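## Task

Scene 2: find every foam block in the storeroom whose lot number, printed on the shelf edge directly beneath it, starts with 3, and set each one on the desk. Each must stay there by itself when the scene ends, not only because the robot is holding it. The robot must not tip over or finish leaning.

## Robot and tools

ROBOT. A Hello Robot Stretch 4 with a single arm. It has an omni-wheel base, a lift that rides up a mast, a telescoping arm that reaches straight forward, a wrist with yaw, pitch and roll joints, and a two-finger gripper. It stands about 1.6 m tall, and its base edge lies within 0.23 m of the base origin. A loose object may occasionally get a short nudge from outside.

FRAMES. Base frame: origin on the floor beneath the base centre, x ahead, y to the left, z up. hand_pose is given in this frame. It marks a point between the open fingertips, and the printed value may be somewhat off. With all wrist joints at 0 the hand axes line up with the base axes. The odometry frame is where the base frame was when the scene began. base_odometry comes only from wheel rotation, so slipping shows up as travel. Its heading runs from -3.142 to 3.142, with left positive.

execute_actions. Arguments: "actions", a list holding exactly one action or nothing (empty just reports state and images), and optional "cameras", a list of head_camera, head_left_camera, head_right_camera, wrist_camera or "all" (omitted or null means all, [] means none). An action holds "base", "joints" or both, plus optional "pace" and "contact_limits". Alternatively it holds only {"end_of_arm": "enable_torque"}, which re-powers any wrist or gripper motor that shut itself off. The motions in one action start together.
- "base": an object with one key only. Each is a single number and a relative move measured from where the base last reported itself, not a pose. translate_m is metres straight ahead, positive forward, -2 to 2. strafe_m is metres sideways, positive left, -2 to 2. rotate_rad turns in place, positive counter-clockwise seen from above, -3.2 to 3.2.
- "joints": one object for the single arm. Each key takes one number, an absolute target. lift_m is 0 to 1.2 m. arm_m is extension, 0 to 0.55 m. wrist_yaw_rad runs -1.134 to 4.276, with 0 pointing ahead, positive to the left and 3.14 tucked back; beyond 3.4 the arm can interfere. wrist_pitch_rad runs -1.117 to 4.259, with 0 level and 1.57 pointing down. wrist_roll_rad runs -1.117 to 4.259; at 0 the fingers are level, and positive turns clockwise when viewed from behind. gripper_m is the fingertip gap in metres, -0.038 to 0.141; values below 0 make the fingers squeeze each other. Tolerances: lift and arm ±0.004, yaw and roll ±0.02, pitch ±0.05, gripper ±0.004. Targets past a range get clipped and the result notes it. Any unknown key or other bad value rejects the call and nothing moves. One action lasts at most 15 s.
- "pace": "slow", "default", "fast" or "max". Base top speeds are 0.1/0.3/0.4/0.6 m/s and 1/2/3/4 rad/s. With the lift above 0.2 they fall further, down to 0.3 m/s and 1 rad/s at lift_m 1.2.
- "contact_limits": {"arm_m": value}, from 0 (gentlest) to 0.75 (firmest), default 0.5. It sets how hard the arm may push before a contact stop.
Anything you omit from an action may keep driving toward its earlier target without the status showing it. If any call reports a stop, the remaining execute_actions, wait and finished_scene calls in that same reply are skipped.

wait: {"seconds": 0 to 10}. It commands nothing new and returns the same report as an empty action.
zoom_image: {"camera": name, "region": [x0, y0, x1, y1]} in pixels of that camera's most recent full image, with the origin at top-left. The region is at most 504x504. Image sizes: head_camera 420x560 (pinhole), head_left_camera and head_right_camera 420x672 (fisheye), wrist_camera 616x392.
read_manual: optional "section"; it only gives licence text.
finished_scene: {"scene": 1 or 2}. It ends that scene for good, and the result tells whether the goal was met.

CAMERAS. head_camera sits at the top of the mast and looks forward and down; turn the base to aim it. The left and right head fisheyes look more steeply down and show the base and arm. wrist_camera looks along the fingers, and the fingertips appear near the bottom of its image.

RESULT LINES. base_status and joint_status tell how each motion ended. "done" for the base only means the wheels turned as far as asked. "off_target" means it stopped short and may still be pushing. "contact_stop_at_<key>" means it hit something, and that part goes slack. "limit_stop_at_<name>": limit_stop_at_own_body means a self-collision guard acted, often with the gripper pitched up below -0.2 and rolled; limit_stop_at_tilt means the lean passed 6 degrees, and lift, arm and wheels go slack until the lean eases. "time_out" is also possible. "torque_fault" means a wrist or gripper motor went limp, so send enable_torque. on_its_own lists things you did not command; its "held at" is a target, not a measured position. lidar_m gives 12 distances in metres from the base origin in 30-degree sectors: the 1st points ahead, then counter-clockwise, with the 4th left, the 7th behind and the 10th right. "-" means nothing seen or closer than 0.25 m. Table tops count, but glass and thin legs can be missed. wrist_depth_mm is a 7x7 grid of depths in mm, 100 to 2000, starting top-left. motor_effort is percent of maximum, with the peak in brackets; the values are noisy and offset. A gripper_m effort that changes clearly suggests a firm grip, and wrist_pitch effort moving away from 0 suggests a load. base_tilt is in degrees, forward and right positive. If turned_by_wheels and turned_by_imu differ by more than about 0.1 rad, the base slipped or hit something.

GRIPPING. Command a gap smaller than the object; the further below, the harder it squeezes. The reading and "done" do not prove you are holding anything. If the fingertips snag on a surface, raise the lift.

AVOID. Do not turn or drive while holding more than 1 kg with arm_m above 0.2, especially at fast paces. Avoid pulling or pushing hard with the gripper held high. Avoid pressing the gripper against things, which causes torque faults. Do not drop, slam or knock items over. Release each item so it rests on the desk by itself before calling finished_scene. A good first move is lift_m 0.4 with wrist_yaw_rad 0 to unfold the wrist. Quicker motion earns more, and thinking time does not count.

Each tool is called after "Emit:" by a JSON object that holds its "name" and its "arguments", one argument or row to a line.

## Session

Emit:
{"name": "execute_actions", "arguments": {
  "actions": []
}}

Scene clock: 0.00 s.
base_odometry: x=+0.000 y=+0.000 heading=+0.000 (m, m, rad; odometry frame)
turned_by_wheels: +0.000 (rad since the last result)
turned_by_imu: +0.000 (rad since the last result)
base_tilt: forward=+0.8 right=+0.3 (deg)
lidar_m: 1.07 2.09 0.98 0.72 0.65 0.69 2.03 2.13 1.17 0.85 0.76 0.80
base_status: not commanded
joint_positions: lift_m=+0.235 arm_m=+0.001 wrist_yaw_rad=+3.112 wrist_pitch_rad=+0.013 wrist_roll_rad=-0.004 gripper_m=+0.057
joint_status: not commanded
motor_effort: lift_m=+19 arm_m=-1 wrist_yaw_rad=+0 wrist_pitch_rad=-7 wrist_roll_rad=-2 gripper_m=-3 wheel_0=+0 wheel_1=+0 wheel_2=+1 (%)
hand_pose: x=-0.1143 y=+0.0961 z=+0.4089 quat_wxyz=(+0.015, -0.007, -0.002, +1.000) (m; base frame)
wrist_depth_mm: - 139 - - 1921 1537 1308 / - 138 - - 1863 1430 654 / - 135 252 - 1756 960 866 / 118 137 - - 1863 1430 1255 / 1921 - - - 1808 1366 1229 / 1537 1661 211 1863 1661 1366 1205 / 1098 960 1042 1160 193 1098 1182
pictures: head_camera, head_left_camera, head_right_camera, wrist_camera
Images, in order (width x height): head_camera 420x560, head_left_camera 420x672, head_right_camera 420x672, wrist_camera 616x392.

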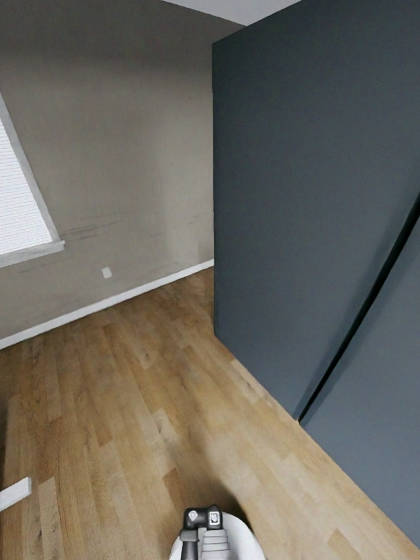

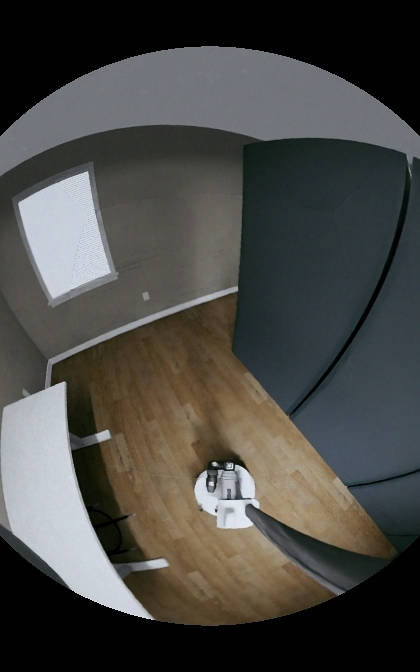

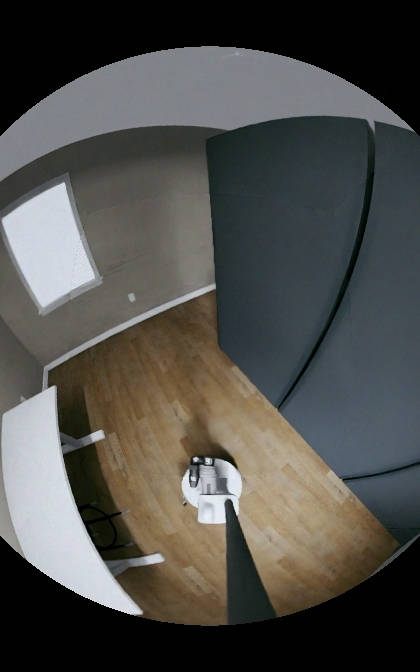

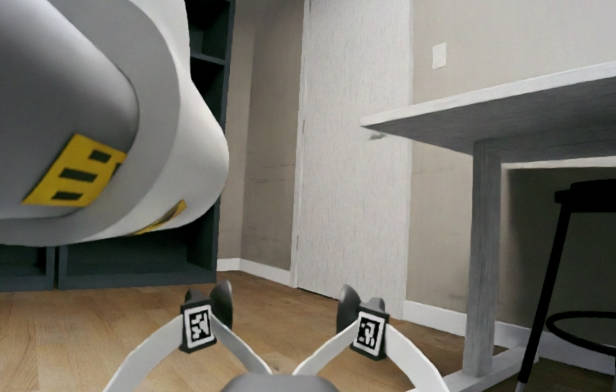

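Same layout.

Emit:
{"name": "execute_actions", "arguments": {
  "actions": [
    {"base":{"rotate_rad":-2.55}}
  ],
  "cameras": []
}}

Emit:
{"name": "execute_actions", "arguments": {
  "actions": [
    {"base":{"translate_m":1.0},"joints":{"lift_m":0.55,"wrist_yaw_rad":0,"gripper_m":0.14},"pace":"fast"}
  ],
  "cameras": ["head_camera","wrist_camera"]
}}

Scene clock: 5.40 s.
base_odometry: x=+0.000 y=+0.000 heading=-2.550 (m, m, rad; odometry frame)
turned_by_wheels: -2.550 (rad since the last result)
turned_by_imu: -2.604 (rad since the last result)
base_tilt: forward=+0.5 right=+0.1 (deg)
lidar_m: 2.12 1.16 0.82 0.78 0.81 1.15 2.12 0.96 0.69 0.65 0.71 2.08
base_status: done
joint_positions: lift_m=+0.235 arm_m=+0.001 wrist_yaw_rad=+3.112 wrist_pitch_rad=+0.013 wrist_roll_rad=-0.004 gripper_m=+0.057
joint_status: not commanded
motor_effort: lift_m=+19(19) arm_m=-1(1) wrist_yaw_rad=+0(0) wrist_pitch_rad=-8(7) wrist_roll_rad=-2(2) gripper_m=-2(3) wheel_0=+2(7) wheel_1=+2(9) wheel_2=+1(8) (%)
hand_pose: x=-0.1143 y=+0.0961 z=+0.4089 quat_wxyz=(+0.015, -0.007, -0.002, +1.000) (m; base frame)
wrist_depth_mm: - 139 - - - 1308 960 / - 138 - - - 1308 960 / - 135 252 - - 1308 946 / 118 137 - - - 1308 946 / - - - - - 1281 931 / 1576 1708 212 1863 1756 1255 917 / 1098 976 1060 1160 193 1138 904
pictures: none
No camera images: the call's "cameras" was empty. Leave "cameras" out to get every camera's image.

Scene clock: 9.27 s.
base_odometry: x=-0.830 y=-0.558 heading=-2.550 (m, m, rad; odometry frame)
turned_by_wheels: +0.000 (rad since the last result)
turned_by_imu: -0.002 (rad since the last result)
base_tilt: forward=+0.5 right=+0.2 (deg)
lidar_m: 1.09 1.15 0.81 0.78 0.80 1.13 3.18 0.97 0.84 1.41 1.49 1.17
base_status: done
joint_positions: lift_m=+0.550 arm_m=+0.001 wrist_yaw_rad=+0.001 wrist_pitch_rad=+0.013 wrist_roll_rad=-0.004 gripper_m=+0.140
joint_status: all done
motor_effort: lift_m=+21(24) arm_m=-1(1) wrist_yaw_rad=-2(6) wrist_pitch_rad=-7(8) wrist_roll_rad=-2(2) gripper_m=+0(2) wheel_0=-1(6) wheel_1=+0(6) wheel_2=+1(10) (%)
hand_pose: x=+0.4600 y=-0.0873 z=+0.7242 quat_wxyz=(+1.000, -0.002, +0.007, +0.000) (m; base frame)
wrist_depth_mm: 1255 1336 1366 931 1308 1229 1229 / 1281 1336 1366 1397 1397 1430 1308 / 1098 1042 1205 976 1229 1138 1205 / 1308 1308 1336 1336 1366 1397 1255 / 1255 1308 1336 991 1397 1397 1229 / 1025 204 1025 904 917 1042 1138 / 1281 1308 1308 530 1366 1397 1205
pictures: head_camera, wrist_camera
Images, in order (width x height): head_camera 420x560, wrist_camera 616x392.

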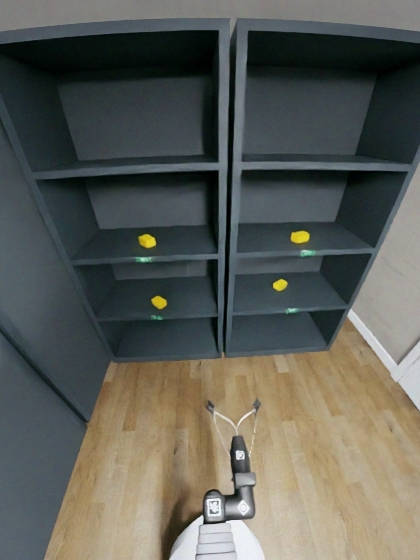

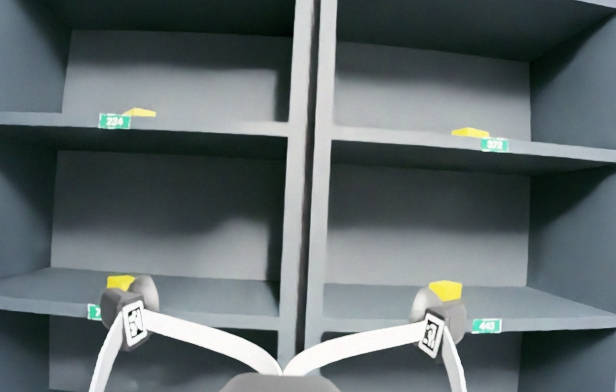

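Emit:
{"name": "zoom_image", "arguments": {
  "camera": "wrist_camera",
  "region": [60,100,560,350]
}}

Emit:
{"name": "execute_actions", "arguments": {
  "actions": [
    {"base":{"strafe_m":-0.48},"joints":{"lift_m":0.92,"wrist_pitch_rad":0.25,"arm_m":0.3}}
  ],
  "cameras": []
}}

Emit:
{"name": "execute_actions", "arguments": {
  "actions": [
    {"base":{"translate_m":0.3}}
  ],
  "cameras": ["wrist_camera"]
}}

Region (60, 100, 560, 350) of wrist_camera's 616x392 image, scaled by 1.008.

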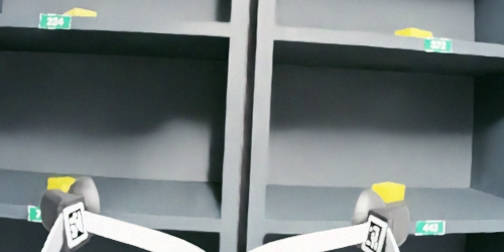

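Scene clock: 16.73 s.
base_odometry: x=-1.098 y=-0.160 heading=-2.549 (m, m, rad; odometry frame)
turned_by_wheels: +0.000 (rad since the last result)
turned_by_imu: +0.002 (rad since the last result)
base_tilt: forward=+0.7 right=+0.2 (deg)
lidar_m: 1.11 1.18 1.33 1.26 1.33 1.82 0.79 0.52 0.69 0.93 0.99 1.18
base_status: done
joint_positions: lift_m=+0.920 arm_m=+0.299 wrist_yaw_rad=+0.000 wrist_pitch_rad=+0.252 wrist_roll_rad=-0.004 gripper_m=+0.140
joint_status: all done
motor_effort: lift_m=+22(25) arm_m=+4(6) wrist_yaw_rad=+0(2) wrist_pitch_rad=-6(6) wrist_roll_rad=-1(2) gripper_m=-1(1) wheel_0=+1(9) wheel_1=+0(10) wheel_2=+1(1) (%)
hand_pose: x=+0.7495 y=-0.0874 z=+1.0260 quat_wxyz=(+0.992, -0.002, +0.126, +0.000) (m; base frame)
wrist_depth_mm: 569 854 976 991 1008 878 627 / 580 891 991 1008 1025 878 627 / 591 904 1042 1042 1060 878 640 / 597 634 676 707 778 750 676 / 627 946 1098 1098 1118 788 661 / 647 204 1138 1138 1138 778 1098 / 654 854 891 530 917 732 1138
pictures: none
No camera images: the call's "cameras" was empty. Leave "cameras" out to get every camera's image.

Scene clock: 19.20 s.
base_odometry: x=-1.347 y=-0.327 heading=-2.549 (m, m, rad; odometry frame)
turned_by_wheels: +0.000 (rad since the last result)
turned_by_imu: -0.001 (rad since the last result)
base_tilt: forward=+0.8 right=+0.2 (deg)
lidar_m: 0.80 0.84 1.18 1.26 1.32 1.82 0.84 0.79 0.98 0.92 1.01 0.84
base_status: done
joint_positions: lift_m=+0.920 arm_m=+0.299 wrist_yaw_rad=+0.000 wrist_pitch_rad=+0.252 wrist_roll_rad=-0.004 gripper_m=+0.140
joint_status: not commanded
motor_effort: lift_m=+21(22) arm_m=+4(4) wrist_yaw_rad=+0(1) wrist_pitch_rad=-7(7) wrist_roll_rad=-1(1) gripper_m=-1(1) wheel_0=+0(5) wheel_1=+2(7) wheel_2=+2(10) (%)
hand_pose: x=+0.7495 y=-0.0874 z=+1.0260 quat_wxyz=(+0.992, -0.002, +0.126, +0.000) (m; base frame)
wrist_depth_mm: 569 691 691 707 707 715 621 / 580 707 715 723 732 732 627 / 597 732 732 750 750 750 627 / 549 640 676 723 759 759 621 / 370 387 407 413 439 455 466 / 309 204 317 320 325 332 336 / 609 820 820 500 854 732 591
pictures: wrist_camera
Images, in order (width x height): wrist_camera 616x392.

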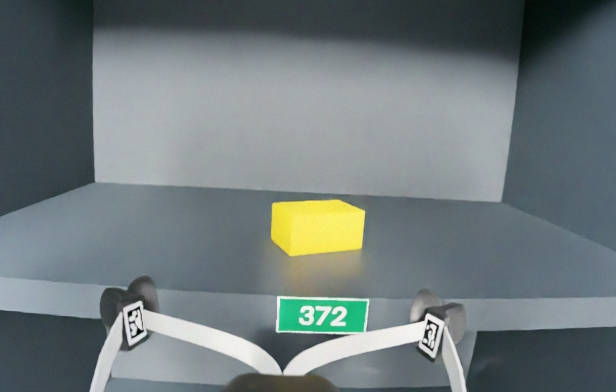

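Emit:
{"name": "execute_actions", "arguments": {
  "actions": [
    {"base":{"strafe_m":-0.032},"joints":{"lift_m":0.91,"arm_m":0.515}}
  ],
  "cameras": ["wrist_camera"]
}}

Emit:
{"name": "execute_actions", "arguments": {
  "actions": [
    {"joints":{"gripper_m":0.03}}
  ],
  "cameras": []
}}

Emit:
{"name": "execute_actions", "arguments": {
  "actions": [
    {"joints":{"lift_m":0.95}}
  ],
  "cameras": ["wrist_camera"]
}}

Scene clock: 25.13 s.
base_odometry: x=-1.365 y=-0.301 heading=-2.549 (m, m, rad; odometry frame)
turned_by_wheels: +0.000 (rad since the last result)
turned_by_imu: +0.000 (rad since the last result)
base_tilt: forward=+0.8 right=+0.3 (deg)
lidar_m: 0.82 0.83 1.17 1.29 1.38 1.87 0.80 0.80 0.95 0.91 0.94 0.86
base_status: done
joint_positions: lift_m=+0.910 arm_m=+0.514 wrist_yaw_rad=+0.000 wrist_pitch_rad=+0.252 wrist_roll_rad=-0.004 gripper_m=+0.140
joint_status: all done
motor_effort: lift_m=+15(19) arm_m=+4(5) wrist_yaw_rad=-1(0) wrist_pitch_rad=-7(7) wrist_roll_rad=-2(2) gripper_m=-1(2) wheel_0=-1(7) wheel_1=+1(7) wheel_2=+0(4) (%)
hand_pose: x=+0.9645 y=-0.0874 z=+1.0165 quat_wxyz=(+0.992, -0.002, +0.126, +0.000) (m; base frame)
wrist_depth_mm: 488 488 496 500 504 508 517 / 496 504 508 517 517 525 530 / 508 517 521 530 539 539 539 / 517 530 539 544 554 554 559 / 343 359 379 389 410 424 436 / 246 204 204 208 224 287 290 / 201 195 194 183 205 216 -
pictures: wrist_camera
Images, in order (width x height): wrist_camera 616x392.

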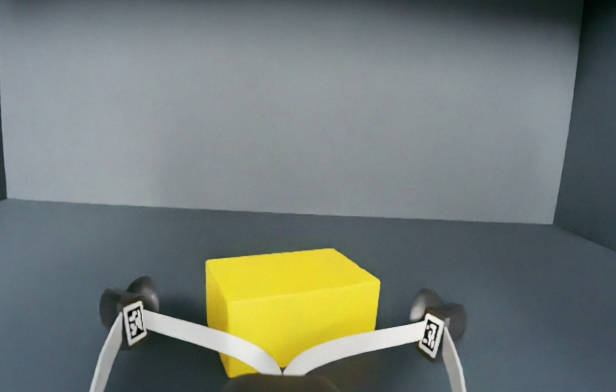

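Scene clock: 27.23 s.
base_odometry: x=-1.365 y=-0.301 heading=-2.549 (m, m, rad; odometry frame)
turned_by_wheels: +0.000 (rad since the last result)
turned_by_imu: +0.000 (rad since the last result)
base_tilt: forward=+0.6 right=+0.3 (deg)
lidar_m: 0.81 0.86 1.16 1.29 1.35 1.89 0.76 0.78 0.96 0.88 0.96 0.85
base_status: not commanded
joint_positions: lift_m=+0.910 arm_m=+0.514 wrist_yaw_rad=+0.000 wrist_pitch_rad=+0.252 wrist_roll_rad=-0.004 gripper_m=+0.030
joint_status: all done
motor_effort: lift_m=+15(15) arm_m=+4(4) wrist_yaw_rad=-1(2) wrist_pitch_rad=-7(8) wrist_roll_rad=-2(1) gripper_m=-6(7) wheel_0=-1(2) wheel_1=+0(1) wheel_2=+0(0) (%)
hand_pose: x=+0.9645 y=-0.0874 z=+1.0165 quat_wxyz=(+0.992, -0.002, +0.126, +0.000) (m; base frame)
wrist_depth_mm: 484 488 496 500 504 512 517 / 496 504 508 512 521 525 530 / 512 517 525 530 535 544 544 / 521 530 535 544 549 559 559 / 343 362 370 263 410 424 433 / 246 257 220 222 272 287 290 / 201 187 194 210 179 222 -
pictures: none
No camera images: the call's "cameras" was empty. Leave "cameras" out to get every camera's image.

Scene clock: 28.23 s.
base_odometry: x=-1.365 y=-0.301 heading=-2.549 (m, m, rad; odometry frame)
turned_by_wheels: +0.000 (rad since the last result)
turned_by_imu: +0.000 (rad since the last result)
base_tilt: forward=+0.5 right=+0.1 (deg)
lidar_m: 0.78 0.84 1.17 1.29 1.38 1.86 0.79 0.78 0.94 0.87 0.96 0.84
base_status: not commanded
joint_positions: lift_m=+0.950 arm_m=+0.514 wrist_yaw_rad=+0.000 wrist_pitch_rad=+0.252 wrist_roll_rad=-0.004 gripper_m=+0.030
joint_status: all done
motor_effort: lift_m=+22(24) arm_m=+4(4) wrist_yaw_rad=-1(1) wrist_pitch_rad=-7(7) wrist_roll_rad=-1(2) gripper_m=-2(8) wheel_0=-2(2) wheel_1=+1(1) wheel_2=+0(0) (%)
hand_pose: x=+0.9645 y=-0.0874 z=+1.0559 quat_wxyz=(+0.992, -0.002, +0.126, +0.000) (m; base frame)
wrist_depth_mm: 484 488 496 500 508 508 517 / 496 504 512 512 521 525 530 / 512 512 525 530 535 539 539 / 525 530 539 544 549 559 559 / 445 466 492 508 530 544 525 / 317 332 221 249 366 373 375 / 259 242 244 227 179 287 294
pictures: wrist_camera
Images, in order (width x height): wrist_camera 616x392.

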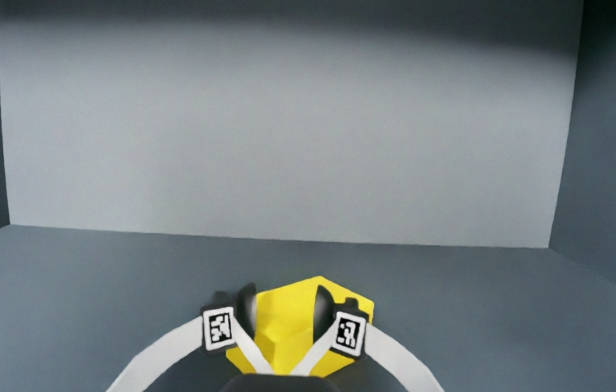

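Squeezed out; retry deeper.

Emit:
{"name": "execute_actions", "arguments": {
  "actions": [
    {"base":{"translate_m":0.05},"joints":{"gripper_m":0.14,"lift_m":0.96},"pace":"slow"}
  ],
  "cameras": []
}}

Emit:
{"name": "execute_actions", "arguments": {
  "actions": [
    {"joints":{"lift_m":0.908}}
  ],
  "cameras": ["wrist_camera"]
}}

Emit:
{"name": "execute_actions", "arguments": {
  "actions": [
    {"joints":{"gripper_m":0.01}}
  ],
  "cameras": ["wrist_camera"]
}}

Scene clock: 37.50 s.
base_odometry: x=-1.406 y=-0.329 heading=-2.549 (m, m, rad; odometry frame)
turned_by_wheels: +0.000 (rad since the last result)
turned_by_imu: +0.000 (rad since the last result)
base_tilt: forward=+0.6 right=+0.3 (deg)
lidar_m: 0.74 0.80 1.08 1.29 1.34 1.85 0.82 0.81 0.97 0.89 0.96 0.80
base_status: done
joint_positions: lift_m=+0.960 arm_m=+0.514 wrist_yaw_rad=+0.000 wrist_pitch_rad=+0.252 wrist_roll_rad=-0.004 gripper_m=+0.140
joint_status: all done
motor_effort: lift_m=+22(24) arm_m=+4(4) wrist_yaw_rad=-1(1) wrist_pitch_rad=-7(8) wrist_roll_rad=-2(2) gripper_m=-3(5) wheel_0=+1(4) wheel_1=+1(3) wheel_2=-1(6) (%)
hand_pose: x=+0.9645 y=-0.0874 z=+1.0659 quat_wxyz=(+0.992, -0.002, +0.126, +0.000) (m; base frame)
wrist_depth_mm: 436 442 449 455 459 462 466 / 449 455 462 466 469 473 480 / 462 469 473 480 488 492 496 / 480 484 492 492 500 504 512 / 469 492 496 504 508 517 525 / 336 204 366 379 368 394 397 / 274 267 213 188 227 296 310
pictures: none
No camera images: the call's "cameras" was empty. Leave "cameras" out to get every camera's image.

Scene clock: 38.60 s.
base_odometry: x=-1.406 y=-0.329 heading=-2.549 (m, m, rad; odometry frame)
turned_by_wheels: +0.000 (rad since the last result)
turned_by_imu: +0.000 (rad since the last result)
base_tilt: forward=+0.8 right=+0.2 (deg)
lidar_m: 0.72 0.77 1.08 1.30 1.35 1.86 0.82 0.84 0.94 0.90 0.94 0.80
base_status: not commanded
joint_positions: lift_m=+0.908 arm_m=+0.514 wrist_yaw_rad=+0.000 wrist_pitch_rad=+0.252 wrist_roll_rad=-0.004 gripper_m=+0.140
joint_status: all done
motor_effort: lift_m=+15(19) arm_m=+4(4) wrist_yaw_rad=-1(1) wrist_pitch_rad=-7(7) wrist_roll_rad=-1(2) gripper_m=+0(1) wheel_0=+0(1) wheel_1=+2(1) wheel_2=-1(1) (%)
hand_pose: x=+0.9645 y=-0.0874 z=+1.0145 quat_wxyz=(+0.992, -0.002, +0.126, +0.000) (m; base frame)
wrist_depth_mm: 439 439 445 455 459 462 469 / 449 452 459 466 469 473 480 / 462 469 473 480 484 488 492 / 477 477 488 496 500 504 512 / 338 355 375 384 404 415 427 / 243 205 201 190 213 285 286 / 197 192 191 168 202 213 -
pictures: wrist_camera
Images, in order (width x height): wrist_camera 616x392.

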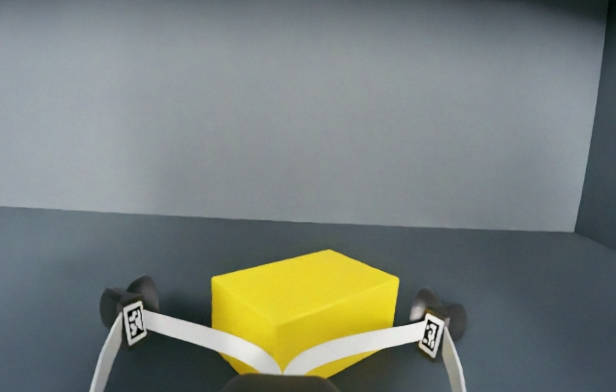

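Scene clock: 40.87 s.
base_odometry: x=-1.406 y=-0.329 heading=-2.549 (m, m, rad; odometry frame)
turned_by_wheels: +0.000 (rad since the last result)
turned_by_imu: +0.000 (rad since the last result)
base_tilt: forward=+0.7 right=+0.2 (deg)
lidar_m: 0.74 0.79 1.10 1.31 1.37 1.87 0.84 0.84 0.95 0.90 0.97 0.78
base_status: not commanded
joint_positions: lift_m=+0.908 arm_m=+0.514 wrist_yaw_rad=+0.000 wrist_pitch_rad=+0.252 wrist_roll_rad=-0.004 gripper_m=+0.010
joint_status: all done
motor_effort: lift_m=+15(15) arm_m=+4(4) wrist_yaw_rad=-1(1) wrist_pitch_rad=-8(8) wrist_roll_rad=-3(2) gripper_m=-20(22) wheel_0=+1(1) wheel_1=+1(1) wheel_2=-1(1) (%)
hand_pose: x=+0.9645 y=-0.0874 z=+1.0144 quat_wxyz=(+0.992, -0.002, +0.126, +0.000) (m; base frame)
wrist_depth_mm: 436 442 449 455 455 462 466 / 449 455 462 462 469 477 480 / 462 469 477 480 484 492 496 / 477 480 484 496 504 504 508 / 338 353 370 366 402 415 424 / 241 249 179 174 279 282 285 / 197 172 170 167 177 213 -
pictures: wrist_camera
Images, in order (width x height): wrist_camera 616x392.

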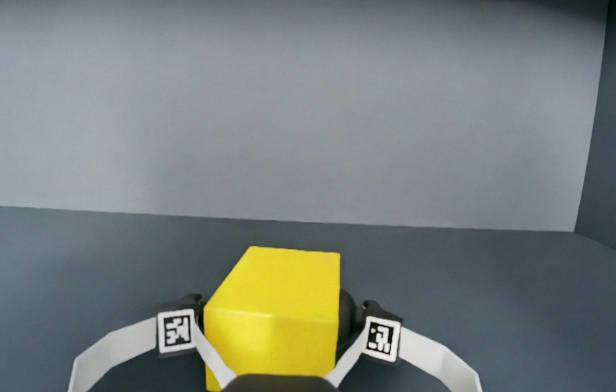

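Emit:
{"name": "execute_actions", "arguments": {
  "actions": [
    {"joints":{"lift_m":0.94}}
  ],
  "cameras": []
}}

Emit:
{"name": "execute_actions", "arguments": {
  "actions": [
    {"joints":{"arm_m":0}}
  ],
  "cameras": []
}}

Emit:
{"name": "execute_actions", "arguments": {
  "actions": [
    {"base":{"rotate_rad":0.6},"joints":{"lift_m":0.75}}
  ],
  "cameras": ["wrist_camera"]
}}

Emit:
{"name": "execute_actions", "arguments": {
  "actions": [
    {"base":{"rotate_rad":2.95}}
  ],
  "cameras": []
}}

Emit:
{"name": "execute_actions", "arguments": {
  "actions": [
    {"base":{"translate_m":0.2},"joints":{"arm_m":0.5}}
  ],
  "cameras": ["head_camera"]
}}

Scene clock: 49.73 s.
base_odometry: x=-1.406 y=-0.329 heading=-2.549 (m, m, rad; odometry frame)
turned_by_wheels: +0.000 (rad since the last result)
turned_by_imu: +0.000 (rad since the last result)
base_tilt: forward=+0.7 right=+0.2 (deg)
lidar_m: 0.74 0.81 1.10 1.30 1.37 1.86 0.82 0.83 0.93 0.91 0.94 0.80
base_status: not commanded
joint_positions: lift_m=+0.940 arm_m=+0.514 wrist_yaw_rad=+0.000 wrist_pitch_rad=+0.253 wrist_roll_rad=-0.004 gripper_m=+0.010
joint_status: all done
motor_effort: lift_m=+22(22) arm_m=+4(4) wrist_yaw_rad=-1(1) wrist_pitch_rad=-8(8) wrist_roll_rad=-2(1) gripper_m=-16(22) wheel_0=+1(1) wheel_1=+2(1) wheel_2=-1(1) (%)
hand_pose: x=+0.9645 y=-0.0874 z=+1.0458 quat_wxyz=(+0.992, -0.002, +0.126, +0.000) (m; base frame)
wrist_depth_mm: 439 442 449 455 459 459 466 / 452 455 459 466 469 473 477 / 466 469 473 480 484 492 492 / 477 480 488 496 500 504 512 / 418 439 459 449 496 512 521 / 298 307 179 174 345 349 351 / 244 172 169 167 177 263 277
pictures: none
No camera images: the call's "cameras" was empty. Leave "cameras" out to get every camera's image.

Scene clock: 52.30 s.
base_odometry: x=-1.406 y=-0.329 heading=-2.549 (m, m, rad; odometry frame)
turned_by_wheels: +0.000 (rad since the last result)
turned_by_imu: +0.000 (rad since the last result)
base_tilt: forward=+0.5 right=+0.1 (deg)
lidar_m: 0.76 0.80 1.08 1.30 1.36 1.87 0.84 0.84 0.92 0.87 0.94 0.79
base_status: not commanded
joint_positions: lift_m=+0.940 arm_m=+0.001 wrist_yaw_rad=+0.000 wrist_pitch_rad=+0.253 wrist_roll_rad=-0.004 gripper_m=+0.010
joint_status: all done
motor_effort: lift_m=+22(22) arm_m=-4(6) wrist_yaw_rad=-1(2) wrist_pitch_rad=-9(8) wrist_roll_rad=-1(2) gripper_m=-22(20) wheel_0=+1(1) wheel_1=+1(1) wheel_2=-1(1) (%)
hand_pose: x=+0.4514 y=-0.0874 z=+1.0457 quat_wxyz=(+0.992, -0.002, +0.126, +0.000) (m; base frame)
wrist_depth_mm: 621 904 917 931 946 820 580 / 627 931 960 960 976 809 580 / 640 946 976 991 1008 809 580 / 609 732 778 842 891 759 591 / 615 878 564 564 615 647 603 / 654 878 179 174 1078 778 1060 / 654 172 169 167 177 683 1078
pictures: none
No camera images: the call's "cameras" was empty. Leave "cameras" out to get every camera's image.

Scene clock: 54.17 s.
base_odometry: x=-1.406 y=-0.329 heading=-1.949 (m, m, rad; odometry frame)
turned_by_wheels: +0.600 (rad since the last result)
turned_by_imu: +0.613 (rad since the last result)
base_tilt: forward=+0.7 right=+0.2 (deg)
lidar_m: 0.80 1.20 1.29 1.37 2.02 0.83 0.87 0.91 0.91 0.98 0.80 0.74
base_status: done
joint_positions: lift_m=+0.750 arm_m=+0.001 wrist_yaw_rad=+0.000 wrist_pitch_rad=+0.253 wrist_roll_rad=-0.004 gripper_m=+0.010
joint_status: all done
motor_effort: lift_m=+15(21) arm_m=-4(4) wrist_yaw_rad=-1(1) wrist_pitch_rad=-10(9) wrist_roll_rad=-3(2) gripper_m=-21(18) wheel_0=-1(5) wheel_1=-2(8) wheel_2=+0(8) (%)
hand_pose: x=+0.4514 y=-0.0874 z=+0.8563 quat_wxyz=(+0.992, -0.002, +0.126, +0.000) (m; base frame)
wrist_depth_mm: 1025 1229 1281 609 691 866 778 / 1060 1205 1255 615 723 878 798 / 1098 1281 1336 634 661 854 788 / 1138 1336 1397 647 831 904 831 / 1138 1182 1205 627 878 917 842 / 1182 1255 179 174 854 904 854 / 1205 172 170 166 177 691 707
pictures: wrist_camera
Images, in order (width x height): wrist_camera 616x392.

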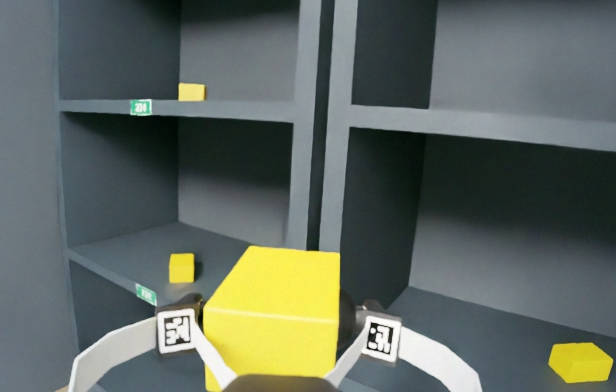

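Scene clock: 56.93 s.
base_odometry: x=-1.406 y=-0.329 heading=+1.001 (m, m, rad; odometry frame)
turned_by_wheels: +2.950 (rad since the last result)
turned_by_imu: +3.013 (rad since the last result)
base_tilt: forward=+0.5 right=+0.2 (deg)
lidar_m: 0.80 0.96 0.89 0.94 0.81 0.76 0.78 1.04 1.29 1.33 1.71 1.02
base_status: done
joint_positions: lift_m=+0.750 arm_m=+0.001 wrist_yaw_rad=+0.000 wrist_pitch_rad=+0.253 wrist_roll_rad=-0.004 gripper_m=+0.010
joint_status: not commanded
motor_effort: lift_m=+17(17) arm_m=-5(5) wrist_yaw_rad=-1(1) wrist_pitch_rad=-9(9) wrist_roll_rad=-2(1) gripper_m=-18(21) wheel_0=-1(8) wheel_1=+0(7) wheel_2=+0(10) (%)
hand_pose: x=+0.4515 y=-0.0874 z=+0.8562 quat_wxyz=(+0.992, -0.002, +0.126, +0.000) (m; base frame)
wrist_depth_mm: 878 1078 1464 - - - - / 904 1118 1537 - - - - / 917 1138 1576 - - - - / 917 1060 1160 1255 1576 - - / 946 1118 768 683 - - - / 960 1118 179 174 - - - / 976 172 169 166 177 1576 1618
pictures: none
No camera images: the call's "cameras" was empty. Leave "cameras" out to get every camera's image.

Scene clock: 59.47 s.
base_odometry: x=-1.298 y=-0.160 heading=+1.001 (m, m, rad; odometry frame)
turned_by_wheels: +0.000 (rad since the last result)
turned_by_imu: +0.000 (rad since the last result)
base_tilt: forward=+0.7 right=+0.2 (deg)
lidar_m: 0.65 0.81 0.78 0.84 1.02 0.93 0.95 1.26 1.39 1.43 1.83 0.61
base_status: done
joint_positions: lift_m=+0.750 arm_m=+0.499 wrist_yaw_rad=+0.000 wrist_pitch_rad=+0.253 wrist_roll_rad=-0.004 gripper_m=+0.010
joint_status: all done
motor_effort: lift_m=+17(17) arm_m=+5(5) wrist_yaw_rad=-1(0) wrist_pitch_rad=-8(8) wrist_roll_rad=-2(3) gripper_m=-20(18) wheel_0=+1(4) wheel_1=+2(6) wheel_2=+0(10) (%)
hand_pose: x=+0.9495 y=-0.0874 z=+0.8562 quat_wxyz=(+0.992, -0.002, +0.126, +0.000) (m; base frame)
wrist_depth_mm: 603 741 1008 1537 - - - / 603 768 1042 1618 - - - / 627 788 1078 1661 - - - / 640 809 1042 1205 1336 - - / 609 654 683 676 741 768 - / 445 459 179 174 517 521 1983 / 364 172 169 167 177 392 413
pictures: head_camera
Images, in order (width x height): head_camera 420x560.

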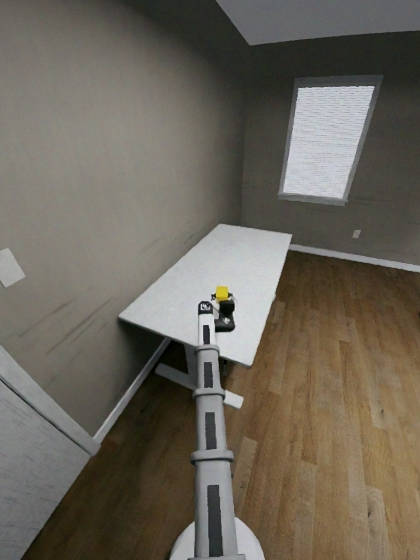

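Emit:
{"name": "execute_actions", "arguments": {
  "actions": [
    {"joints":{"lift_m":0.639}}
  ],
  "cameras": []
}}

Emit:
{"name": "execute_actions", "arguments": {
  "actions": [
    {"joints":{"gripper_m":0.14}}
  ],
  "cameras": []
}}

Emit:
{"name": "execute_actions", "arguments": {
  "actions": [
    {"joints":{"arm_m":0,"wrist_pitch_rad":0}}
  ],
  "cameras": []
}}

Emit:
{"name": "execute_actions", "arguments": {
  "actions": [
    {"base":{"rotate_rad":1.12},"joints":{"lift_m":0.45,"wrist_yaw_rad":1.75}}
  ],
  "cameras": []
}}

Emit:
{"name": "execute_actions", "arguments": {
  "actions": [
    {"base":{"translate_m":-0.95},"pace":"fast"}
  ],
  "cameras": ["wrist_camera"]
}}

Scene clock: 70.97 s.
base_odometry: x=-1.298 y=-0.160 heading=+1.001 (m, m, rad; odometry frame)
turned_by_wheels: +0.000 (rad since the last result)
turned_by_imu: +0.000 (rad since the last result)
base_tilt: forward=+0.6 right=+0.1 (deg)
lidar_m: 0.60 0.82 0.80 0.85 1.01 0.93 0.98 1.25 1.38 1.42 1.85 0.62
base_status: not commanded
joint_positions: lift_m=+0.639 arm_m=+0.499 wrist_yaw_rad=+0.000 wrist_pitch_rad=+0.253 wrist_roll_rad=-0.004 gripper_m=+0.010
joint_status: all done
motor_effort: lift_m=+15(18) arm_m=+4(4) wrist_yaw_rad=-2(1) wrist_pitch_rad=-8(8) wrist_roll_rad=-2(3) gripper_m=-20(19) wheel_0=+1(1) wheel_1=+2(2) wheel_2=+0(0) (%)
hand_pose: x=+0.9495 y=-0.0874 z=+0.7454 quat_wxyz=(+0.992, -0.002, +0.126, +0.000) (m; base frame)
wrist_depth_mm: 603 741 1025 1499 - - - / 615 759 1042 1576 - - - / 627 788 1078 1537 - - - / 554 585 627 668 723 778 - / 342 359 375 368 407 421 433 / 244 252 179 174 282 286 287 / 199 172 169 166 177 215 -
pictures: none
No camera images: the call's "cameras" was empty. Leave "cameras" out to get every camera's image.

Scene clock: 73.23 s.
base_odometry: x=-1.298 y=-0.160 heading=+1.001 (m, m, rad; odometry frame)
turned_by_wheels: +0.000 (rad since the last result)
turned_by_imu: +0.000 (rad since the last result)
base_tilt: forward=+0.6 right=+0.2 (deg)
lidar_m: 0.64 0.82 0.78 0.87 1.02 0.91 0.94 1.29 1.37 1.42 1.85 0.63
base_status: not commanded
joint_positions: lift_m=+0.639 arm_m=+0.499 wrist_yaw_rad=+0.000 wrist_pitch_rad=+0.253 wrist_roll_rad=-0.004 gripper_m=+0.140
joint_status: all done
motor_effort: lift_m=+15(16) arm_m=+5(4) wrist_yaw_rad=-2(1) wrist_pitch_rad=-9(9) wrist_roll_rad=-1(2) gripper_m=-1(22) wheel_0=+1(1) wheel_1=+2(2) wheel_2=+0(0) (%)
hand_pose: x=+0.9495 y=-0.0874 z=+0.7454 quat_wxyz=(+0.992, -0.002, +0.126, +0.000) (m; base frame)
wrist_depth_mm: 603 741 1008 1537 - - - / 609 768 1042 1576 - - - / 627 788 1078 1537 - - - / 559 591 634 676 723 778 - / 342 359 377 263 407 424 436 / 245 204 191 185 267 287 289 / 200 195 190 174 204 216 -
pictures: none
No camera images: the call's "cameras" was empty. Leave "cameras" out to get every camera's image.

Scene clock: 75.77 s.
base_odometry: x=-1.298 y=-0.160 heading=+1.001 (m, m, rad; odometry frame)
turned_by_wheels: +0.000 (rad since the last result)
turned_by_imu: +0.000 (rad since the last result)
base_tilt: forward=+0.6 right=+0.2 (deg)
lidar_m: 0.62 0.84 0.77 0.85 1.00 0.94 0.98 1.27 1.38 1.43 1.84 0.63
base_status: not commanded
joint_positions: lift_m=+0.639 arm_m=+0.001 wrist_yaw_rad=+0.000 wrist_pitch_rad=+0.002 wrist_roll_rad=-0.004 gripper_m=+0.140
joint_status: all done
motor_effort: lift_m=+15(15) arm_m=-5(4) wrist_yaw_rad=+0(1) wrist_pitch_rad=-7(11) wrist_roll_rad=-2(2) gripper_m=+2(3) wheel_0=+1(1) wheel_1=+2(2) wheel_2=+0(0) (%)
hand_pose: x=+0.4606 y=-0.0874 z=+0.8168 quat_wxyz=(+1.000, -0.002, +0.001, +0.000) (m; base frame)
wrist_depth_mm: 831 1042 1430 - - - - / 831 1042 1464 - - - - / 842 1060 1430 - - - - / 842 1060 1464 - - - - / 820 1025 1336 1618 1808 - - / 676 204 597 634 591 - - / 842 634 455 278 399 - -
pictures: none
No camera images: the call's "cameras" was empty. Leave "cameras" out to get every camera's image.

Scene clock: 77.63 s.
base_odometry: x=-1.298 y=-0.161 heading=+2.121 (m, m, rad; odometry frame)
turned_by_wheels: +1.120 (rad since the last result)
turned_by_imu: +1.144 (rad since the last result)
base_tilt: forward=+0.5 right=+0.2 (deg)
lidar_m: 0.79 0.88 0.97 0.91 0.94 1.38 1.38 1.45 1.99 0.60 0.65 0.88
base_status: done
joint_positions: lift_m=+0.450 arm_m=+0.001 wrist_yaw_rad=+1.750 wrist_pitch_rad=+0.002 wrist_roll_rad=-0.004 gripper_m=+0.140
joint_status: all done
motor_effort: lift_m=+15(15) arm_m=-4(4) wrist_yaw_rad=+1(4) wrist_pitch_rad=-7(7) wrist_roll_rad=-2(2) gripper_m=+2(3) wheel_0=+1(5) wheel_1=+0(8) wheel_2=-1(6) (%)
hand_pose: x=+0.2068 y=+0.2994 z=+0.6278 quat_wxyz=(+0.641, -0.002, -0.001, +0.767) (m; base frame)
wrist_depth_mm: 1499 1060 1430 1397 1366 1308 1160 / 1537 1008 1430 1366 1078 1308 1160 / 1308 1098 1397 1336 1118 1308 1160 / 1499 1118 1397 1366 1336 1308 1160 / 991 1060 1366 1336 1255 1281 1138 / 1430 204 1366 1336 878 1281 1098 / 1336 1098 1366 732 991 1255 1078
pictures: none
No camera images: the call's "cameras" was empty. Leave "cameras" out to get every camera's image.

Scene clock: 81.37 s.
base_odometry: x=-0.802 y=-0.971 heading=+2.121 (m, m, rad; odometry frame)
turned_by_wheels: +0.000 (rad since the last result)
turned_by_imu: +0.002 (rad since the last result)
base_tilt: forward=+0.5 right=+0.2 (deg)
lidar_m: 1.76 1.36 0.99 0.94 0.65 0.45 0.43 0.47 0.62 1.77 1.50 1.22
base_status: done
joint_positions: lift_m=+0.450 arm_m=+0.001 wrist_yaw_rad=+1.750 wrist_pitch_rad=+0.002 wrist_roll_rad=-0.004 gripper_m=+0.140
joint_status: not commanded
motor_effort: lift_m=+16(15) arm_m=-4(4) wrist_yaw_rad=+0(0) wrist_pitch_rad=-7(7) wrist_roll_rad=-2(3) gripper_m=-1(1) wheel_0=+0(6) wheel_1=-1(5) wheel_2=-2(13) (%)
hand_pose: x=+0.2068 y=+0.2994 z=+0.6278 quat_wxyz=(+0.641, -0.002, -0.001, +0.767) (m; base frame)
wrist_depth_mm: 842 1025 1397 1397 1366 931 1281 / 854 991 1397 1366 1205 866 1281 / 854 1078 1397 1366 1182 866 1160 / 866 1098 1397 1336 1336 854 1255 / 866 1025 1366 1336 1308 931 1229 / 866 204 1397 1336 891 904 1229 / 866 1060 1336 732 1098 1229 1229
pictures: wrist_camera
Images, in order (width x height): wrist_camera 616x392.

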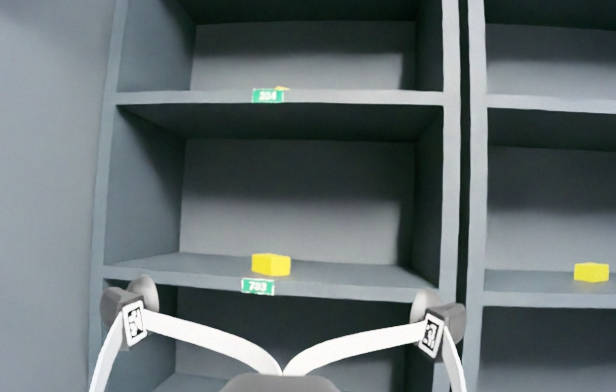

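Still unclear; closer.

Emit:
{"name": "execute_actions", "arguments": {
  "actions": [
    {"base":{"strafe_m":0.35},"joints":{"lift_m":0.6}}
  ],
  "cameras": ["wrist_camera"]
}}

Scene clock: 86.40 s.
base_odometry: x=-1.100 y=-1.153 heading=+2.120 (m, m, rad; odometry frame)
turned_by_wheels: +0.000 (rad since the last result)
turned_by_imu: -0.001 (rad since the last result)
base_tilt: forward=+0.5 right=+0.2 (deg)
lidar_m: 1.78 0.87 0.61 0.58 0.63 0.46 0.43 0.47 0.63 1.77 1.47 1.41
base_status: done
joint_positions: lift_m=+0.600 arm_m=+0.001 wrist_yaw_rad=+1.750 wrist_pitch_rad=+0.002 wrist_roll_rad=-0.004 gripper_m=+0.140
joint_status: all done
motor_effort: lift_m=+22(22) arm_m=-4(4) wrist_yaw_rad=+0(0) wrist_pitch_rad=-7(7) wrist_roll_rad=-3(1) gripper_m=+0(2) wheel_0=+1(9) wheel_1=-1(7) wheel_2=-1(1) (%)
hand_pose: x=+0.2068 y=+0.2994 z=+0.7773 quat_wxyz=(+0.641, -0.002, -0.001, +0.767) (m; base frame)
wrist_depth_mm: 750 1025 1060 1042 991 585 525 / 768 1042 1060 1025 1008 580 525 / 699 676 654 621 585 525 512 / 788 1060 1025 991 976 574 517 / 788 1042 1025 991 960 564 508 / 778 204 1008 991 960 539 500 / 715 683 634 439 723 512 496
pictures: wrist_camera
Images, in order (width x height): wrist_camera 616x392.

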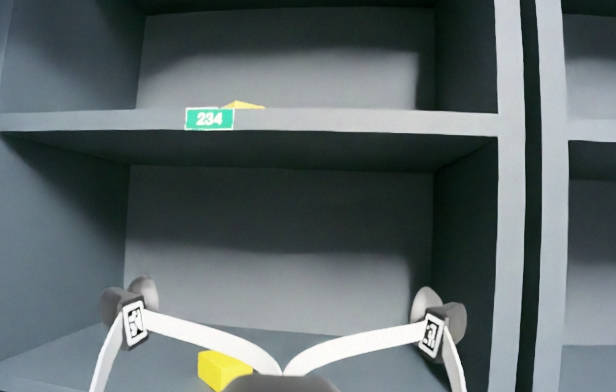

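Emit:
{"name": "execute_actions", "arguments": {
  "actions": [
    {"base":{"strafe_m":-2},"joints":{"wrist_yaw_rad":0,"wrist_roll_rad":1.57,"lift_m":0.53},"pace":"max"}
  ],
  "cameras": []
}}

Emit:
{"name": "execute_actions", "arguments": {
  "actions": [
    {"base":{"strafe_m":-1.15},"pace":"max"}
  ],
  "cameras": []
}}

Scene clock: 96.43 s.
base_odometry: x=+0.605 y=-0.109 heading=+2.121 (m, m, rad; odometry frame)
turned_by_wheels: +0.000 (rad since the last result)
turned_by_imu: +0.007 (rad since the last result)
base_tilt: forward=+0.5 right=+0.1 (deg)
lidar_m: 0.98 1.04 2.60 1.73 0.65 0.45 0.44 0.49 0.64 1.62 1.68 1.04
base_status: done
joint_positions: lift_m=+0.530 arm_m=+0.001 wrist_yaw_rad=+0.000 wrist_pitch_rad=+0.002 wrist_roll_rad=+1.569 gripper_m=+0.140
joint_status: all done
motor_effort: lift_m=+17(21) arm_m=-4(4) wrist_yaw_rad=-2(8) wrist_pitch_rad=-8(9) wrist_roll_rad=+0(5) gripper_m=-1(2) wheel_0=+0(11) wheel_1=+2(10) wheel_2=-1(2) (%)
hand_pose: x=+0.4606 y=-0.0873 z=+0.7077 quat_wxyz=(+0.708, +0.707, +0.001, -0.001) (m; base frame)
wrist_depth_mm: 1576 1618 1618 1661 1661 1397 991 / 1576 1576 1618 1618 1618 1397 991 / 1537 1576 1618 1618 1618 1229 976 / 1576 1576 1576 1576 1618 1397 976 / 1537 1537 1576 1576 1618 1366 976 / 1537 199 1576 1576 1576 1229 960 / 1499 1537 1537 466 1397 1160 946
pictures: none
No camera images: the call's "cameras" was empty. Leave "cameras" out to get every camera's image.

Scene clock: 100.13 s.
base_odometry: x=+1.586 y=+0.492 heading=+2.121 (m, m, rad; odometry frame)
turned_by_wheels: +0.000 (rad since the last result)
turned_by_imu: +0.003 (rad since the last result)
base_tilt: forward=+0.6 right=+0.0 (deg)
lidar_m: 1.81 1.20 1.42 1.78 0.68 0.74 1.87 0.70 0.50 0.47 0.49 0.68
base_status: done
joint_positions: lift_m=+0.530 arm_m=+0.001 wrist_yaw_rad=+0.000 wrist_pitch_rad=+0.002 wrist_roll_rad=+1.569 gripper_m=+0.140
joint_status: not commanded
motor_effort: lift_m=+17(17) arm_m=-4(4) wrist_yaw_rad=-2(1) wrist_pitch_rad=-8(7) wrist_roll_rad=+0(0) gripper_m=+2(1) wheel_0=-1(11) wheel_1=+1(12) wheel_2=-1(0) (%)
hand_pose: x=+0.4606 y=-0.0874 z=+0.7076 quat_wxyz=(+0.708, +0.707, +0.001, -0.001) (m; base frame)
wrist_depth_mm: 768 750 732 741 732 699 691 / 1098 1098 1042 1060 1025 976 891 / 1576 1618 1576 1618 1618 1308 991 / 1499 1576 1618 1618 1576 1366 991 / 1537 1537 1576 1576 1576 1336 976 / 1499 200 1537 1537 1576 1229 960 / 1499 1499 1537 854 1576 1205 931
pictures: none
No camera images: the call's "cameras" was empty. Leave "cameras" out to get every camera's image.

Emit:
{"name": "execute_actions", "arguments": {
  "actions": [
    {"base":{"translate_m":-1.52},"pace":"max"}
  ],
  "cameras": []
}}

Emit:
{"name": "execute_actions", "arguments": {
  "actions": [
    {"base":{"strafe_m":1.15},"pace":"fast"}
  ],
  "cameras": ["wrist_camera"]
}}

Emit:
{"name": "execute_actions", "arguments": {
  "actions": [
    {"base":{"strafe_m":0.92},"pace":"fast"}
  ],
  "cameras": ["wrist_camera"]
}}

Emit:
{"name": "execute_actions", "arguments": {
  "actions": [
    {"base":{"strafe_m":0.92},"pace":"fast"}
  ],
  "cameras": ["wrist_camera"]
}}

Emit:
{"name": "execute_actions", "arguments": {
  "actions": [
    {"base":{"strafe_m":0.87},"pace":"fast"}
  ],
  "cameras": ["wrist_camera"]
}}

Scene clock: 111.80 s.
base_odometry: x=+2.380 y=-0.804 heading=+2.121 (m, m, rad; odometry frame)
turned_by_wheels: +0.000 (rad since the last result)
turned_by_imu: +0.004 (rad since the last result)
base_tilt: forward=+0.6 right=+0.2 (deg)
lidar_m: 1.96 0.79 0.87 1.52 0.55 0.41 0.37 0.40 0.46 0.45 0.49 0.69
base_status: done
joint_positions: lift_m=+0.530 arm_m=+0.001 wrist_yaw_rad=+0.000 wrist_pitch_rad=+0.002 wrist_roll_rad=+1.569 gripper_m=+0.140
joint_status: not commanded
motor_effort: lift_m=+17(17) arm_m=-4(4) wrist_yaw_rad=-1(1) wrist_pitch_rad=-8(7) wrist_roll_rad=+1(0) gripper_m=+0(1) wheel_0=+1(7) wheel_1=+2(7) wheel_2=+0(15) (%)
hand_pose: x=+0.4606 y=-0.0874 z=+0.7076 quat_wxyz=(+0.708, +0.707, +0.001, -0.001) (m; base frame)
wrist_depth_mm: 750 732 732 723 699 668 661 / 1060 1060 1042 1008 976 931 866 / - 1921 1921 1756 1708 1308 991 / - - - - - 1397 991 / - - - - - 1366 976 / - 200 - - - 1229 960 / - - - - - 1205 931
pictures: none
No camera images: the call's "cameras" was empty. Leave "cameras" out to get every camera's image.

Scene clock: 115.90 s.
base_odometry: x=+1.400 y=-1.405 heading=+2.121 (m, m, rad; odometry frame)
turned_by_wheels: +0.000 (rad since the last result)
turned_by_imu: -0.003 (rad since the last result)
base_tilt: forward=+0.8 right=+0.2 (deg)
lidar_m: 0.58 0.60 0.87 1.49 0.54 0.39 0.37 0.40 0.57 1.59 0.86 0.61
base_status: done
joint_positions: lift_m=+0.530 arm_m=+0.001 wrist_yaw_rad=+0.000 wrist_pitch_rad=+0.002 wrist_roll_rad=+1.569 gripper_m=+0.140
joint_status: not commanded
motor_effort: lift_m=+17(17) arm_m=-4(4) wrist_yaw_rad=-2(2) wrist_pitch_rad=-8(7) wrist_roll_rad=+0(0) gripper_m=+1(1) wheel_0=+1(11) wheel_1=-3(12) wheel_2=+1(1) (%)
hand_pose: x=+0.4606 y=-0.0874 z=+0.7076 quat_wxyz=(+0.708, +0.707, +0.001, -0.001) (m; base frame)
wrist_depth_mm: 384 539 842 854 676 439 831 / 375 559 842 842 668 439 854 / 379 574 831 842 661 433 854 / 387 591 820 831 574 427 854 / 389 597 820 831 554 418 854 / 389 200 809 820 591 384 842 / 389 574 809 492 492 831 820
pictures: wrist_camera
Images, in order (width x height): wrist_camera 616x392.

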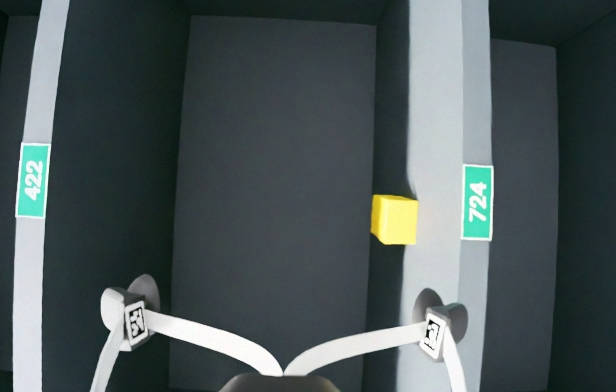

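Scene clock: 119.40 s.
base_odometry: x=+0.615 y=-1.886 heading=+2.121 (m, m, rad; odometry frame)
turned_by_wheels: +0.000 (rad since the last result)
turned_by_imu: -0.002 (rad since the last result)
base_tilt: forward=+0.8 right=+0.3 (deg)
lidar_m: 0.59 0.63 0.88 1.46 0.54 0.38 0.36 0.39 0.56 1.59 0.88 0.62
base_status: done
joint_positions: lift_m=+0.530 arm_m=+0.001 wrist_yaw_rad=+0.000 wrist_pitch_rad=+0.002 wrist_roll_rad=+1.569 gripper_m=+0.140
joint_status: not commanded
motor_effort: lift_m=+17(17) arm_m=-4(4) wrist_yaw_rad=-2(1) wrist_pitch_rad=-9(7) wrist_roll_rad=+0(0) gripper_m=-1(1) wheel_0=+1(9) wheel_1=-2(13) wheel_2=+2(1) (%)
hand_pose: x=+0.4606 y=-0.0874 z=+0.7076 quat_wxyz=(+0.708, +0.707, +0.001, -0.001) (m; base frame)
wrist_depth_mm: 384 544 854 866 676 439 809 / 397 564 854 854 668 436 866 / 382 569 842 854 654 433 866 / 387 591 842 842 574 427 854 / 389 597 831 842 525 854 854 / 389 200 820 831 603 842 842 / 387 574 809 496 492 842 842
pictures: wrist_camera
Images, in order (width x height): wrist_camera 616x392.

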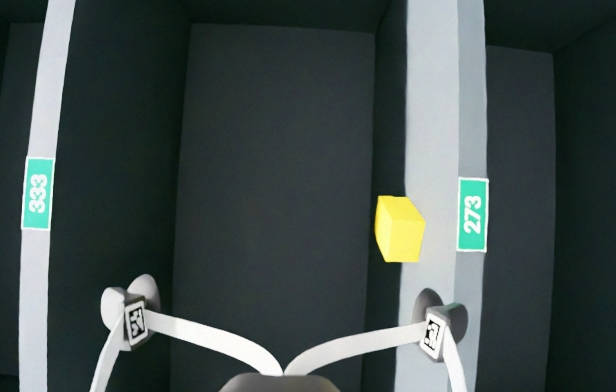

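Scene clock: 122.83 s.
base_odometry: x=-0.169 y=-2.367 heading=+2.121 (m, m, rad; odometry frame)
turned_by_wheels: +0.000 (rad since the last result)
turned_by_imu: -0.002 (rad since the last result)
base_tilt: forward=+0.8 right=+0.1 (deg)
lidar_m: 0.60 0.63 0.88 1.23 0.53 0.36 0.32 0.38 0.54 1.53 0.87 0.62
base_status: done
joint_positions: lift_m=+0.530 arm_m=+0.001 wrist_yaw_rad=+0.000 wrist_pitch_rad=+0.002 wrist_roll_rad=+1.569 gripper_m=+0.140
joint_status: not commanded
motor_effort: lift_m=+17(17) arm_m=-4(4) wrist_yaw_rad=-1(2) wrist_pitch_rad=-8(8) wrist_roll_rad=+1(2) gripper_m=+0(1) wheel_0=+0(13) wheel_1=-1(12) wheel_2=+1(1) (%)
hand_pose: x=+0.4606 y=-0.0874 z=+0.7076 quat_wxyz=(+0.708, +0.707, +0.001, -0.001) (m; base frame)
wrist_depth_mm: 407 544 854 854 676 723 788 / 397 559 866 866 668 891 878 / 404 574 842 866 654 878 866 / 384 585 842 866 574 878 866 / 389 597 831 842 621 866 854 / 392 200 831 842 597 854 842 / 389 574 820 500 492 842 831
pictures: wrist_camera
Images, in order (width x height): wrist_camera 616x392.

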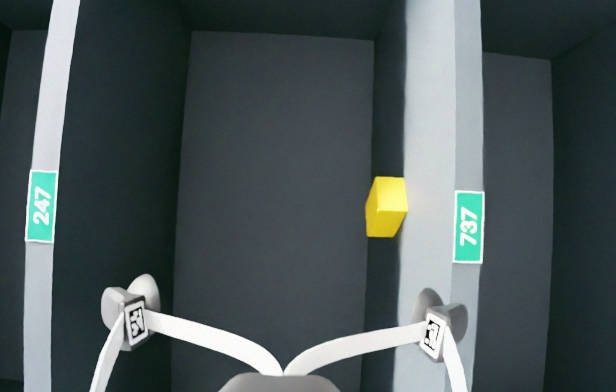

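Scene clock: 126.23 s.
base_odometry: x=-0.911 y=-2.822 heading=+2.121 (m, m, rad; odometry frame)
turned_by_wheels: +0.000 (rad since the last result)
turned_by_imu: -0.002 (rad since the last result)
base_tilt: forward=+0.7 right=+0.2 (deg)
lidar_m: 0.59 0.55 0.38 0.35 0.35 0.36 0.35 0.37 0.52 1.51 0.87 0.64
base_status: done
joint_positions: lift_m=+0.530 arm_m=+0.001 wrist_yaw_rad=+0.000 wrist_pitch_rad=+0.002 wrist_roll_rad=+1.569 gripper_m=+0.140
joint_status: not commanded
motor_effort: lift_m=+17(17) arm_m=-4(4) wrist_yaw_rad=-2(2) wrist_pitch_rad=-9(9) wrist_roll_rad=+1(0) gripper_m=+1(0) wheel_0=+1(9) wheel_1=-2(11) wheel_2=+1(1) (%)
hand_pose: x=+0.4606 y=-0.0874 z=+0.7076 quat_wxyz=(+0.708, +0.707, +0.001, -0.001) (m; base frame)
wrist_depth_mm: 407 544 741 723 654 609 668 / 415 564 866 878 668 788 831 / 404 580 854 866 654 891 866 / 410 591 842 866 640 866 878 / 389 591 842 854 609 866 866 / 387 200 831 842 597 854 842 / 389 574 831 504 492 854 831
pictures: wrist_camera
Images, in order (width x height): wrist_camera 616x392.

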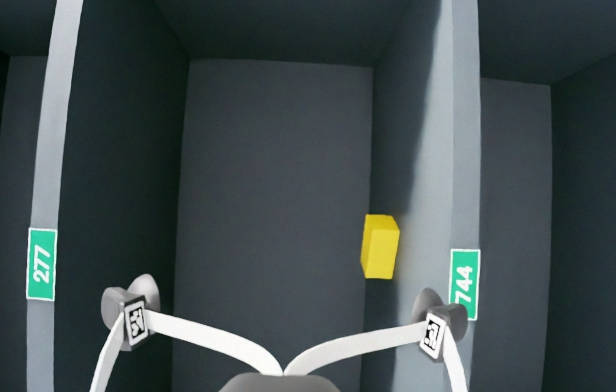

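Emit:
{"name": "execute_actions", "arguments": {
  "actions": [
    {"base":{"strafe_m":-1.86},"joints":{"wrist_roll_rad":0,"wrist_pitch_rad":0.25,"lift_m":0.91},"pace":"max"}
  ],
  "cameras": []
}}

Emit:
{"name": "execute_actions", "arguments": {
  "actions": [
    {"joints":{"arm_m":0.15}}
  ],
  "cameras": ["wrist_camera"]
}}

Scene clock: 134.83 s.
base_odometry: x=+0.675 y=-1.850 heading=+2.121 (m, m, rad; odometry frame)
turned_by_wheels: +0.000 (rad since the last result)
turned_by_imu: +0.003 (rad since the last result)
base_tilt: forward=+0.5 right=+0.2 (deg)
lidar_m: 0.59 0.63 0.88 1.45 0.52 0.39 0.36 0.36 0.55 1.54 0.90 0.62
base_status: done
joint_positions: lift_m=+0.910 arm_m=+0.001 wrist_yaw_rad=+0.000 wrist_pitch_rad=+0.252 wrist_roll_rad=+0.001 gripper_m=+0.140
joint_status: all done
motor_effort: lift_m=+21(23) arm_m=-4(4) wrist_yaw_rad=-1(2) wrist_pitch_rad=-7(8) wrist_roll_rad=-4(8) gripper_m=+0(1) wheel_0=-2(12) wheel_1=+1(14) wheel_2=+0(3) (%)
hand_pose: x=+0.4514 y=-0.0874 z=+1.0160 quat_wxyz=(+0.992, +0.000, +0.126, +0.000) (m; base frame)
wrist_depth_mm: 627 768 778 788 788 778 574 / 634 788 798 798 798 798 574 / 647 809 809 820 831 798 574 / 574 609 647 554 741 699 569 / 392 397 399 402 418 430 436 / 661 205 891 904 904 715 554 / 654 842 866 530 904 683 554
pictures: none
No camera images: the call's "cameras" was empty. Leave "cameras" out to get every camera's image.

Scene clock: 136.33 s.
base_odometry: x=+0.675 y=-1.850 heading=+2.121 (m, m, rad; odometry frame)
turned_by_wheels: +0.000 (rad since the last result)
turned_by_imu: +0.000 (rad since the last result)
base_tilt: forward=+0.7 right=+0.1 (deg)
lidar_m: 0.59 0.62 0.88 1.47 0.51 0.40 0.36 0.38 0.53 1.53 0.87 0.64
base_status: not commanded
joint_positions: lift_m=+0.910 arm_m=+0.149 wrist_yaw_rad=+0.000 wrist_pitch_rad=+0.252 wrist_roll_rad=+0.001 gripper_m=+0.140
joint_status: all done
motor_effort: lift_m=+21(21) arm_m=+4(4) wrist_yaw_rad=-1(2) wrist_pitch_rad=-7(7) wrist_roll_rad=-4(2) gripper_m=+2(2) wheel_0=-1(1) wheel_1=+1(1) wheel_2=+0(0) (%)
hand_pose: x=+0.5995 y=-0.0874 z=+1.0160 quat_wxyz=(+0.992, +0.000, +0.126, +0.000) (m; base frame)
wrist_depth_mm: 621 627 640 640 647 654 580 / 640 647 654 661 668 676 574 / 647 668 668 676 691 691 574 / 569 609 640 455 699 699 574 / 347 364 382 397 413 424 433 / 249 204 271 279 268 289 290 / 615 253 253 210 259 264 266
pictures: wrist_camera
Images, in order (width x height): wrist_camera 616x392.

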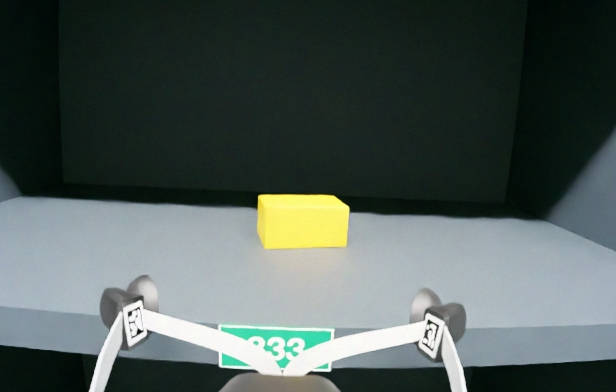

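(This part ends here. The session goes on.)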